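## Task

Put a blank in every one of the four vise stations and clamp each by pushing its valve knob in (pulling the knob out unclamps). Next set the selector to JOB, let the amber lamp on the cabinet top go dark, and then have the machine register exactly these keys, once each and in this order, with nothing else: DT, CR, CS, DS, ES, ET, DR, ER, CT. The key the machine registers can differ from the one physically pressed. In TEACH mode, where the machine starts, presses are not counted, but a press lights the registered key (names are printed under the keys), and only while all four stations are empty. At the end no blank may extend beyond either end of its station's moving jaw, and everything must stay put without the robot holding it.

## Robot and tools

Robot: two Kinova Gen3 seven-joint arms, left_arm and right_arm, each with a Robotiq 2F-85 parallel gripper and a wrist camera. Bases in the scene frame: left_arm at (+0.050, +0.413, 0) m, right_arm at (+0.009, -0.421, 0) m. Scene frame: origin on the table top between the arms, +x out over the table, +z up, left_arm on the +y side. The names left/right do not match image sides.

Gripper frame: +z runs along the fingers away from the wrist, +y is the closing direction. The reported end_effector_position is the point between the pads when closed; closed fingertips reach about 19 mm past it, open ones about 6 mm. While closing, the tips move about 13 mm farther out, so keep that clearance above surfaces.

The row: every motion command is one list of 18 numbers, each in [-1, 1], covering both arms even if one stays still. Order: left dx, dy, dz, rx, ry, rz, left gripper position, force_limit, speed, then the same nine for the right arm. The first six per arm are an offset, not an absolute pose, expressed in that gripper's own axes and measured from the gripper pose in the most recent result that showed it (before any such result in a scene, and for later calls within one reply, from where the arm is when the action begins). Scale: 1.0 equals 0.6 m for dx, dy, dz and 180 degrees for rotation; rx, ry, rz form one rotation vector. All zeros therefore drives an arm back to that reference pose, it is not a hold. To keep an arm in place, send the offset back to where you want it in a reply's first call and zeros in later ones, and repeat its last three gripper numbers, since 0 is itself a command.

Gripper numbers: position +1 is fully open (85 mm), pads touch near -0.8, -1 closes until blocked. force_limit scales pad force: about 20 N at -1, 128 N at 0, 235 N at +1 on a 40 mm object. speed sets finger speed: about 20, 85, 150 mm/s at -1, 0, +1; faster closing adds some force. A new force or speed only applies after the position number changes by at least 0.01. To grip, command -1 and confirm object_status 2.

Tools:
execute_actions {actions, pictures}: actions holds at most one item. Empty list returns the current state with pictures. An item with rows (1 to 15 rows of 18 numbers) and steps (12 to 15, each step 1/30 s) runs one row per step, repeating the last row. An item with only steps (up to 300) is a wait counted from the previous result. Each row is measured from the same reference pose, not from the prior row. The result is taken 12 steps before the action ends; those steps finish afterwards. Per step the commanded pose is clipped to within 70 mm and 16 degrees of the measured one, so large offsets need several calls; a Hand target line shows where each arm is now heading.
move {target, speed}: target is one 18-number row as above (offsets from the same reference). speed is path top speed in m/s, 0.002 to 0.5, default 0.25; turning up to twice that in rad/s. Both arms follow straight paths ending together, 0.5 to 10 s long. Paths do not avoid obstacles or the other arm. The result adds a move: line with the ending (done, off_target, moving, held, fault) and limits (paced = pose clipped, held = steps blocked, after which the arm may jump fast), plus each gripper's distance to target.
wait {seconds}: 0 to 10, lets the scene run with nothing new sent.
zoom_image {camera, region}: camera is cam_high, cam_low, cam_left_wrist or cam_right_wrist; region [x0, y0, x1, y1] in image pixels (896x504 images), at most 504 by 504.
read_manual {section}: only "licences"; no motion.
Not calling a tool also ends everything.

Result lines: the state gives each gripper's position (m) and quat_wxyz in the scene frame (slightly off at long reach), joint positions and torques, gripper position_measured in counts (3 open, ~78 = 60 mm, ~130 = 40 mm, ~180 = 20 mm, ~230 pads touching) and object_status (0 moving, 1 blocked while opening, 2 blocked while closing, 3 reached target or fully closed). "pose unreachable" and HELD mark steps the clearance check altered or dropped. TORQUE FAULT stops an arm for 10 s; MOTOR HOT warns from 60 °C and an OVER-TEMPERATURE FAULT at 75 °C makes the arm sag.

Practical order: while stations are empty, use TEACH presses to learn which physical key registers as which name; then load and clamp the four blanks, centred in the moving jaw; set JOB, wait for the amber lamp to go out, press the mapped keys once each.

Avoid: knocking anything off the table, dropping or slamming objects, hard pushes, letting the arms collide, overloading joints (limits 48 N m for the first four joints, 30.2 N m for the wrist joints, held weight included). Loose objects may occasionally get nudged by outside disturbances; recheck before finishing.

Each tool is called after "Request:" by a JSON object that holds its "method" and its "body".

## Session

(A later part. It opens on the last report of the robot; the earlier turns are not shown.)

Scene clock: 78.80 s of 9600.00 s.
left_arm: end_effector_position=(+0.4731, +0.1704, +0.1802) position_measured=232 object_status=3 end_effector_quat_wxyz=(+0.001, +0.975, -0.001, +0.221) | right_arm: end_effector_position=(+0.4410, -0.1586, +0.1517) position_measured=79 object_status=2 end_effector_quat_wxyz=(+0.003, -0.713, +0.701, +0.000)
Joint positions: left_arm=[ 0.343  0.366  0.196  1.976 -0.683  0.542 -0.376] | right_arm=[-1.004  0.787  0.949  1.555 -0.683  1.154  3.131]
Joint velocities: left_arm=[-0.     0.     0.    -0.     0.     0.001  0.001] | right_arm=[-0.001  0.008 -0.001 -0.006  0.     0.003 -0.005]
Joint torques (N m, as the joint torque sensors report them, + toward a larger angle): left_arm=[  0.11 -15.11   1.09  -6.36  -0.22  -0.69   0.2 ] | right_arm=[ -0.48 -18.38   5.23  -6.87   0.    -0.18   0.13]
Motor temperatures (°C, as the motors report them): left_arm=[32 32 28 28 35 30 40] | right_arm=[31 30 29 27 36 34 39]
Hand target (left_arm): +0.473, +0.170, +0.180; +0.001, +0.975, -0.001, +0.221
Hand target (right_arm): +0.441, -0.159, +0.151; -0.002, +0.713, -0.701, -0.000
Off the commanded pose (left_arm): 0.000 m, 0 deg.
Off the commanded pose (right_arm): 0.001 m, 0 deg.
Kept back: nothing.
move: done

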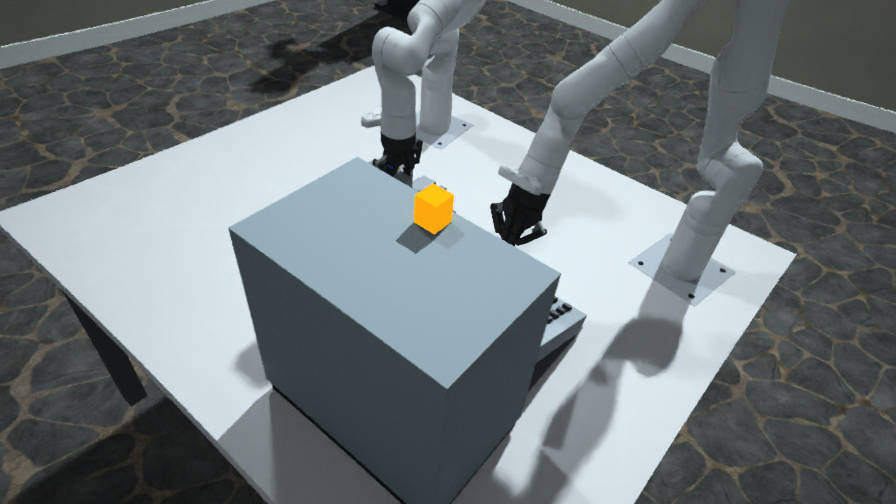

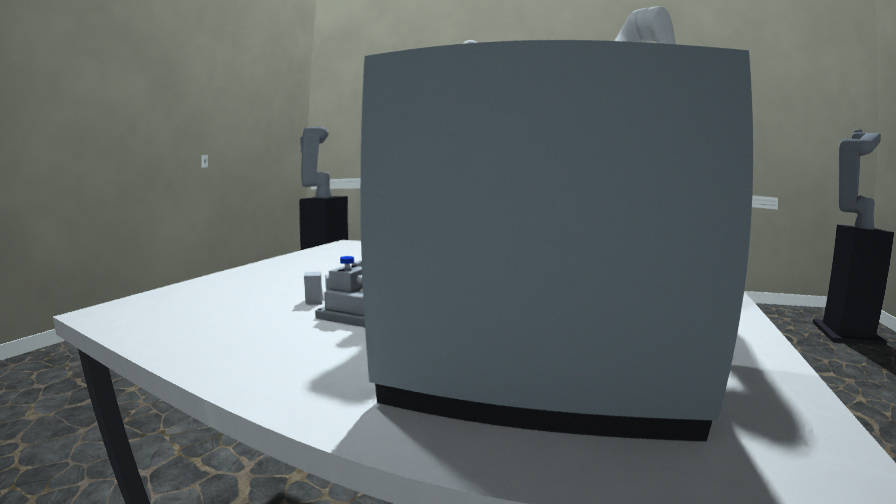

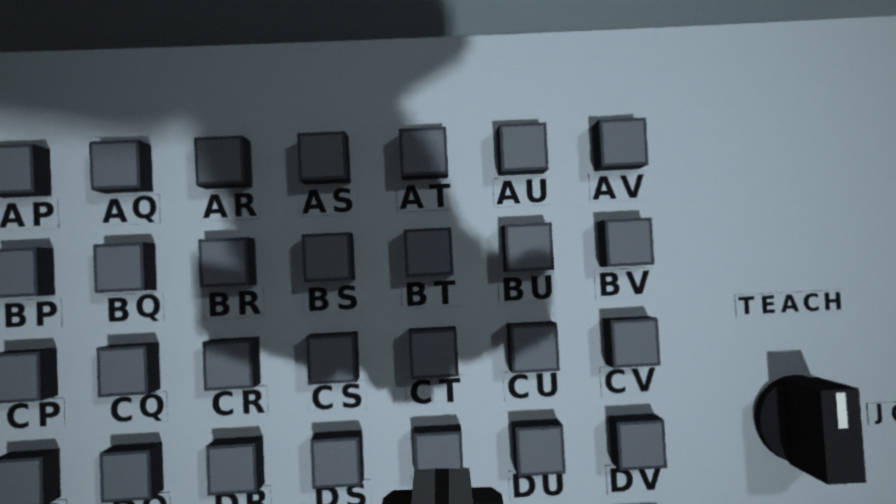

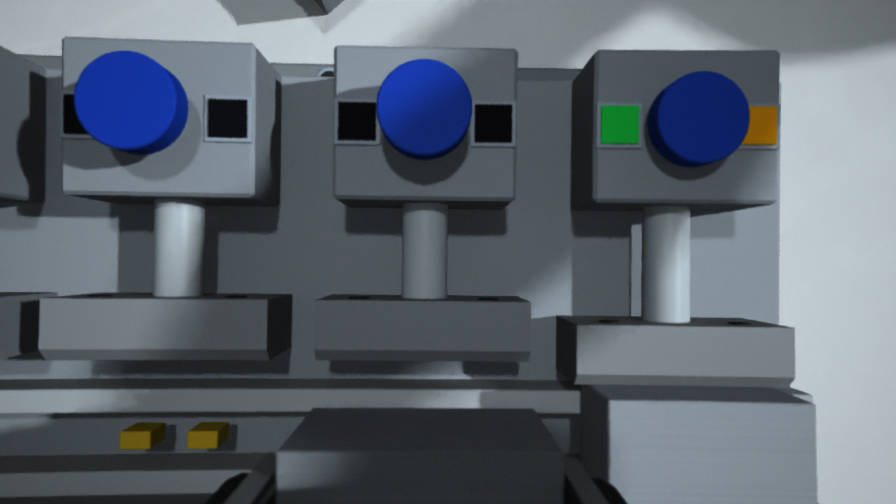

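Request:
{"method": "execute_actions", "body": {"actions": []}}

Scene clock: 81.00 s of 9600.00 s.
left_arm: end_effector_position=(+0.4731, +0.1704, +0.1802) position_measured=232 object_status=3 end_effector_quat_wxyz=(+0.001, +0.975, -0.001, +0.221) | right_arm: end_effector_position=(+0.4411, -0.1586, +0.1514) position_measured=79 object_status=2 end_effector_quat_wxyz=(+0.002, -0.713, +0.701, +0.000)
Joint positions: left_arm=[ 0.343  0.366  0.196  1.976 -0.683  0.542 -0.376] | right_arm=[-1.004  0.788  0.948  1.555 -0.683  1.154  3.131]
Joint velocities: left_arm=[ 0.001 -0.     0.    -0.001  0.002 -0.    -0.   ] | right_arm=[ 0.001  0.001 -0.001 -0.     0.    -0.001 -0.001]
Joint torques (N m, as the joint torque sensors report them, + toward a larger angle): left_arm=[  0.03 -15.04   1.07  -6.45  -0.21  -0.69   0.2 ] | right_arm=[ -0.22 -18.66   5.23  -6.55   0.11  -0.24   0.08]
Motor temperatures (°C, as the motors report them): left_arm=[32 32 28 28 35 30 40] | right_arm=[31 30 29 27 36 34 39]
Hand target (left_arm): +0.473, +0.170, +0.180; +0.001, +0.975, -0.001, +0.221
Hand target (right_arm): +0.441, -0.159, +0.151; -0.002, +0.713, -0.701, -0.000
Off the commanded pose (left_arm): 0.000 m, 0 deg.
Off the commanded pose (right_arm): 0.001 m, 0 deg.
Kept back: nothing.
Steps of this call (steps 1 to 66: nothing new was sent). Readings (end_effector_position | what the end effector reports):
1: left_arm (+0.4731, +0.1704, +0.1802) | right_arm (+0.4411, -0.1586, +0.1516) | left_arm position_measured=232 object_status=3 | right_arm position_measured=79 object_status=2
2: left_arm (+0.4731, +0.1704, +0.1802) | right_arm (+0.4411, -0.1586, +0.1516) | left_arm position_measured=232 object_status=3 | right_arm position_measured=79 object_status=2
4: left_arm (+0.4731, +0.1704, +0.1802) | right_arm (+0.4411, -0.1586, +0.1515) | left_arm position_measured=232 object_status=3 | right_arm position_measured=79 object_status=2
8: left_arm (+0.4731, +0.1704, +0.1802) | right_arm (+0.4411, -0.1586, +0.1514) | left_arm position_measured=232 object_status=3 | right_arm position_measured=79 object_status=2
66: the state above

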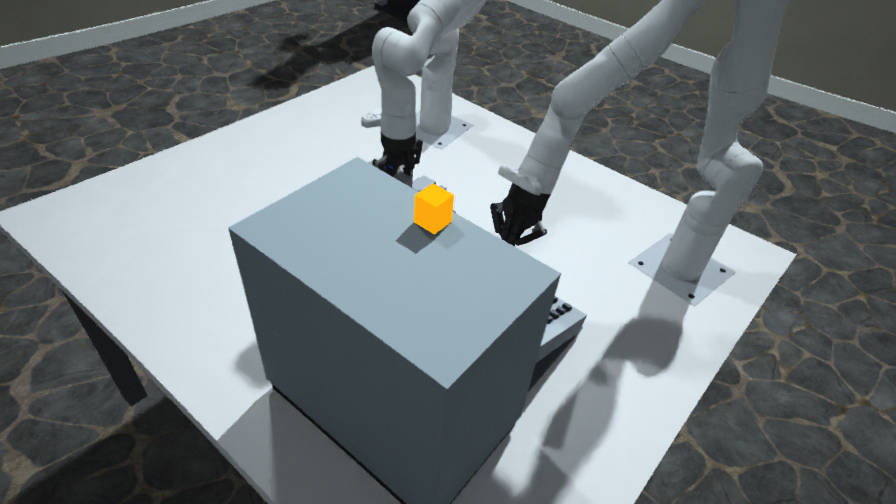

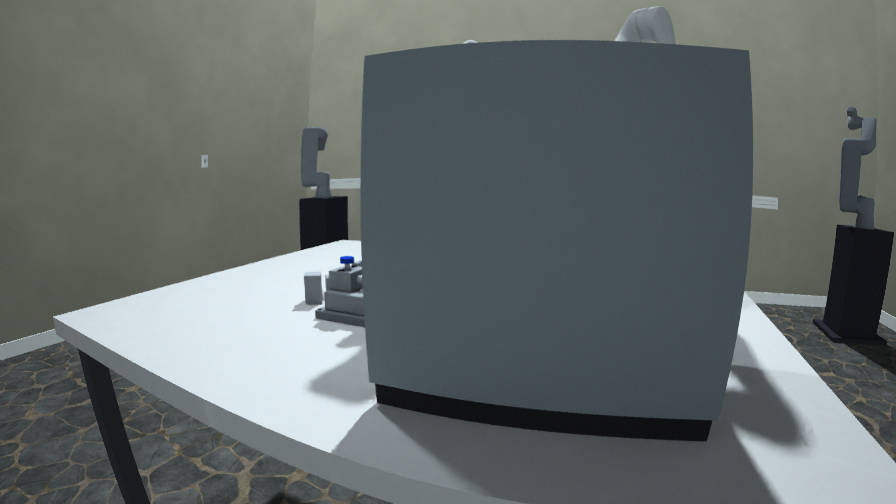

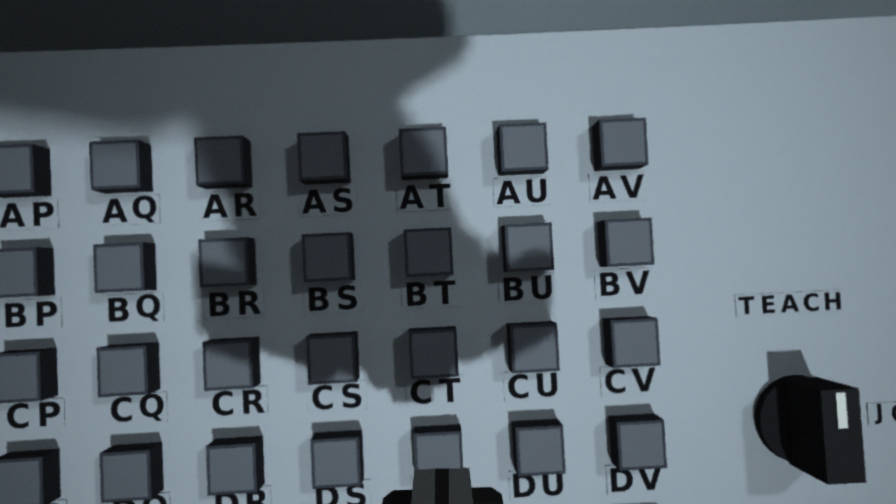

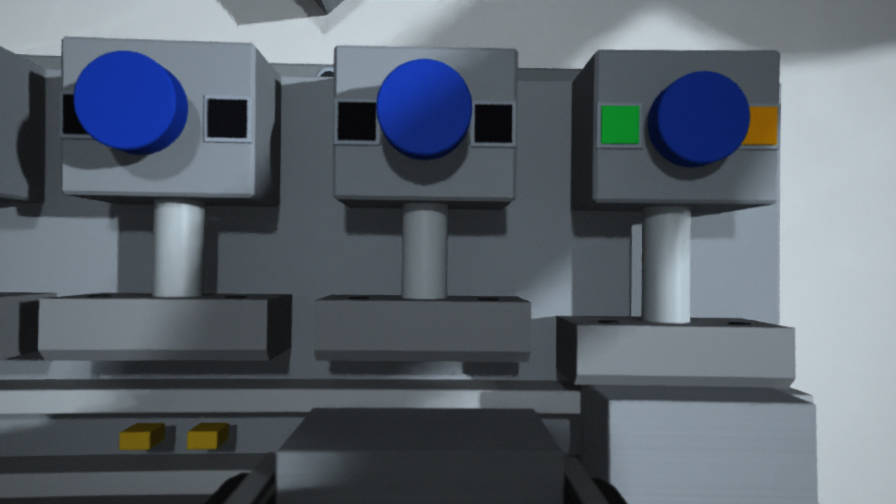

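Request:
{"method": "move", "body": {"target": [0,0,0,0,0,0,-1,0,1, 0,-0.0015,0.075,0,0,0,-1,-0.5,-0.5], "speed": 0.06}}

Request:
{"method": "move", "body": {"target": [0,0,0,0,0,0,-1,0,1, 0,0,0.010,0,0,0,-1,-0.5,-0.5], "speed": 0.015}}

Scene clock: 82.87 s of 9600.00 s.
left_arm: end_effector_position=(+0.4731, +0.1704, +0.1802) position_measured=232 object_status=3 end_effector_quat_wxyz=(+0.001, +0.975, -0.001, +0.221) | right_arm: end_effector_position=(+0.4421, -0.1585, +0.1066) position_measured=79 object_status=2 end_effector_quat_wxyz=(+0.002, -0.713, +0.701, +0.000)
Joint positions: left_arm=[ 0.343  0.366  0.196  1.976 -0.683  0.542 -0.376] | right_arm=[-0.981  0.847  0.901  1.603 -0.741  1.059  3.175]
Joint velocities: left_arm=[ 0.002 -0.     0.     0.    -0.001 -0.002  0.   ] | right_arm=[ 0.     0.003 -0.002  0.001 -0.002 -0.003  0.001]
Joint torques (N m, as the joint torque sensors report them, + toward a larger angle): left_arm=[  0.05 -15.12   1.04  -6.37  -0.18  -0.79   0.3 ] | right_arm=[  0.13 -19.34   5.13  -5.92   0.15  -0.33   0.16]
Motor temperatures (°C, as the motors report them): left_arm=[32 32 28 28 35 30 40] | right_arm=[31 30 29 27 36 34 39]
Hand target (left_arm): +0.473, +0.170, +0.180; +0.001, +0.975, -0.001, +0.221
Hand target (right_arm): +0.442, -0.159, +0.106; -0.002, +0.713, -0.701, -0.000
Off the commanded pose (left_arm): 0.000 m, 0 deg.
Off the commanded pose (right_arm): 0.000 m, 0 deg.
Kept back: nothing.
move: done

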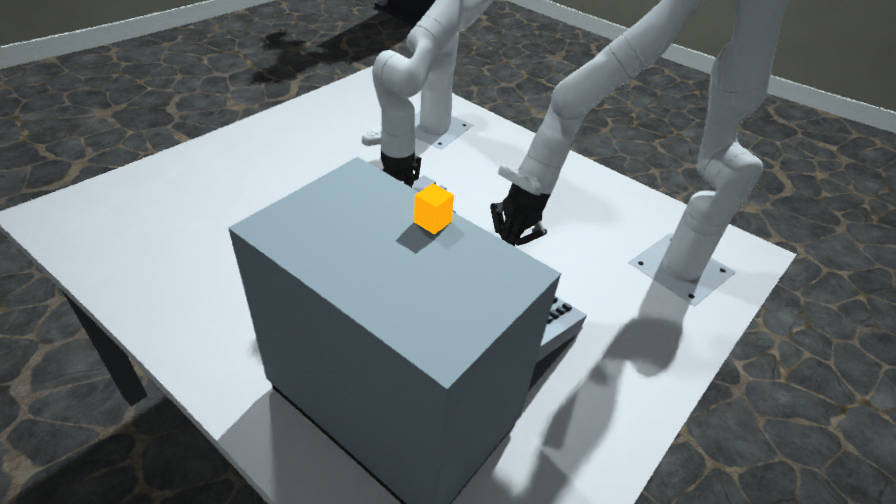

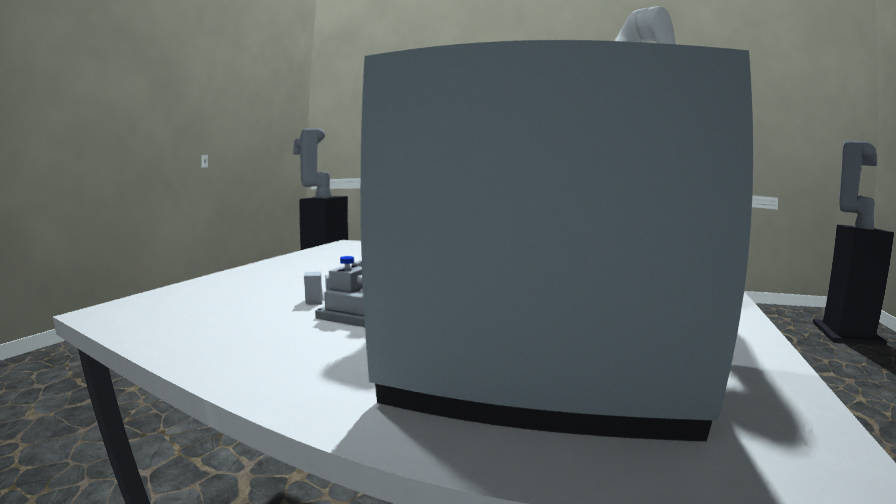

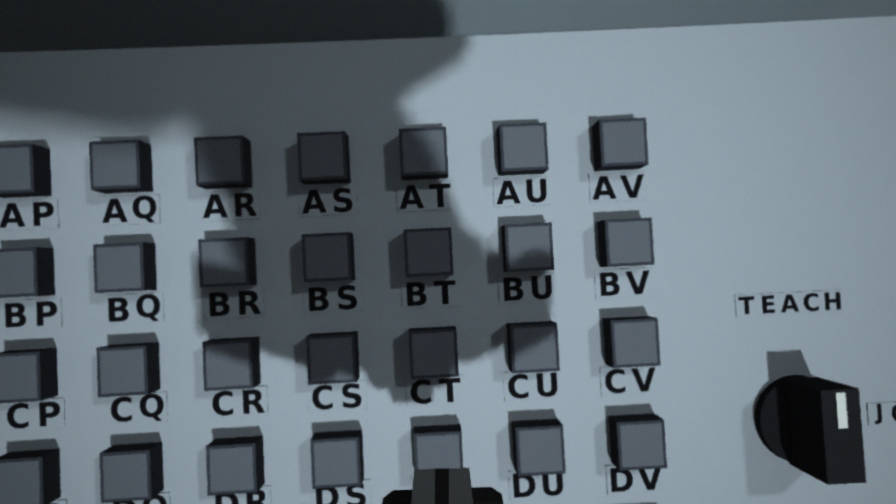

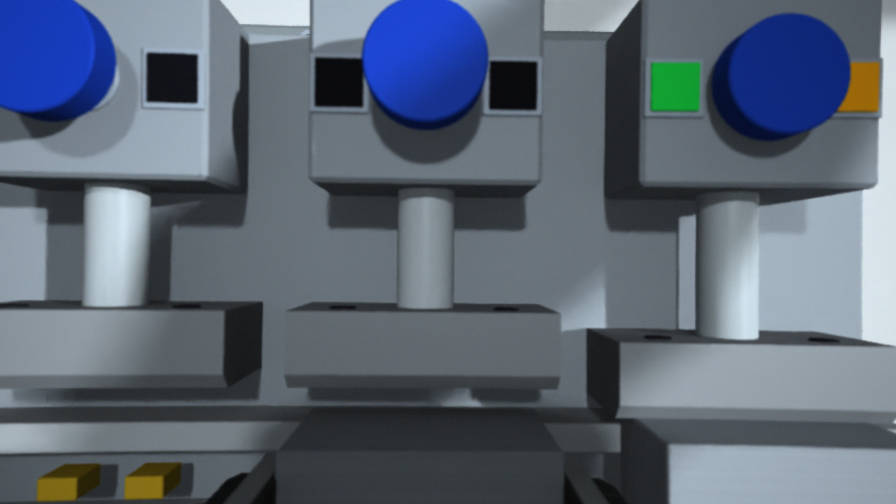

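Scene clock: 83.57 s of 9600.00 s.
left_arm: end_effector_position=(+0.4731, +0.1704, +0.1802) position_measured=232 object_status=3 end_effector_quat_wxyz=(+0.001, +0.975, -0.001, +0.221) | right_arm: end_effector_position=(+0.4422, -0.1585, +0.1018) position_measured=79 object_status=2 end_effector_quat_wxyz=(+0.003, -0.713, +0.701, +0.000)
Joint positions: left_arm=[ 0.343  0.366  0.196  1.976 -0.683  0.542 -0.376] | right_arm=[-0.978  0.853  0.895  1.609 -0.749  1.049  3.181]
Joint velocities: left_arm=[ 0.     0.     0.    -0.     0.     0.001 -0.   ] | right_arm=[-0.002 -0.001  0.     0.001 -0.003 -0.002  0.002]
Joint torques (N m, as the joint torque sensors report them, + toward a larger angle): left_arm=[  0.13 -15.28   1.12  -6.39  -0.2   -0.7    0.2 ] | right_arm=[ -0.05 -16.37   4.14  -5.56  -0.19  -0.86   0.19]
Motor temperatures (°C, as the motors report them): left_arm=[32 32 28 28 35 30 40] | right_arm=[31 30 29 27 36 34 39]
Hand target (left_arm): +0.473, +0.170, +0.180; +0.001, +0.975, -0.001, +0.221
Hand target (right_arm): +0.442, -0.159, +0.101; -0.002, +0.713, -0.701, -0.000
Off the commanded pose (left_arm): 0.000 m, 0 deg.
Off the commanded pose (right_arm): 0.001 m, 0 deg.
Kept back: nothing.
move: done

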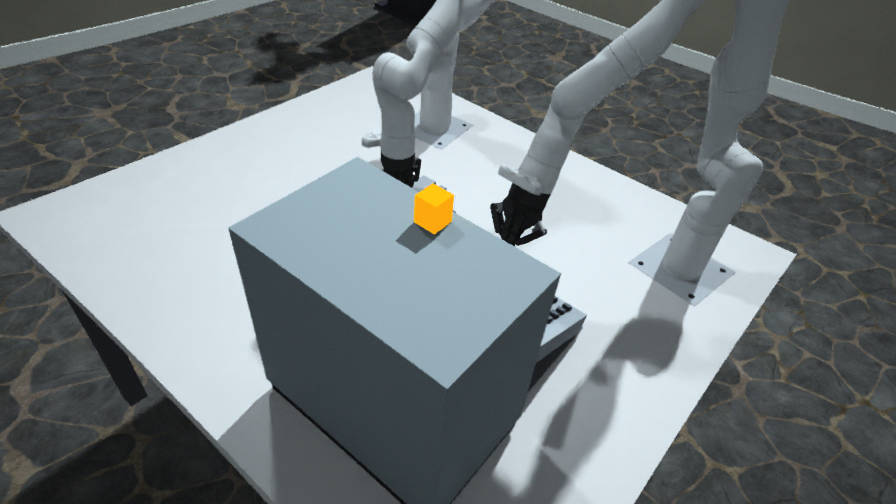

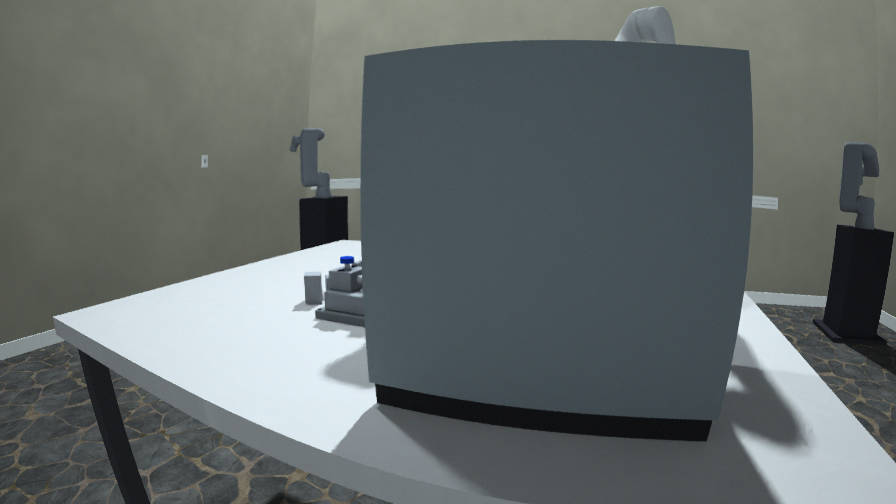

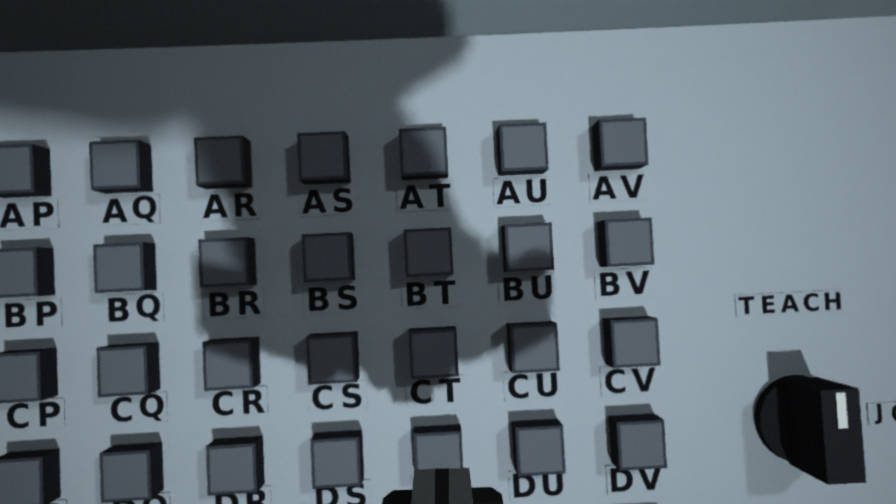

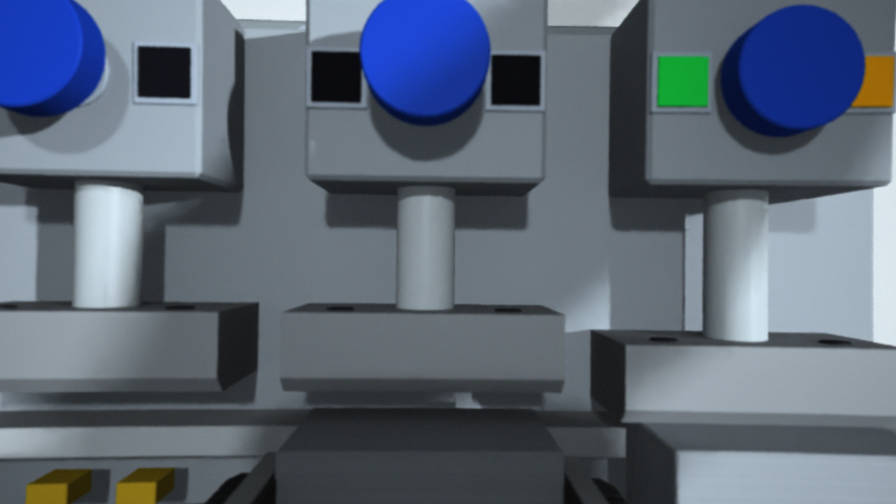

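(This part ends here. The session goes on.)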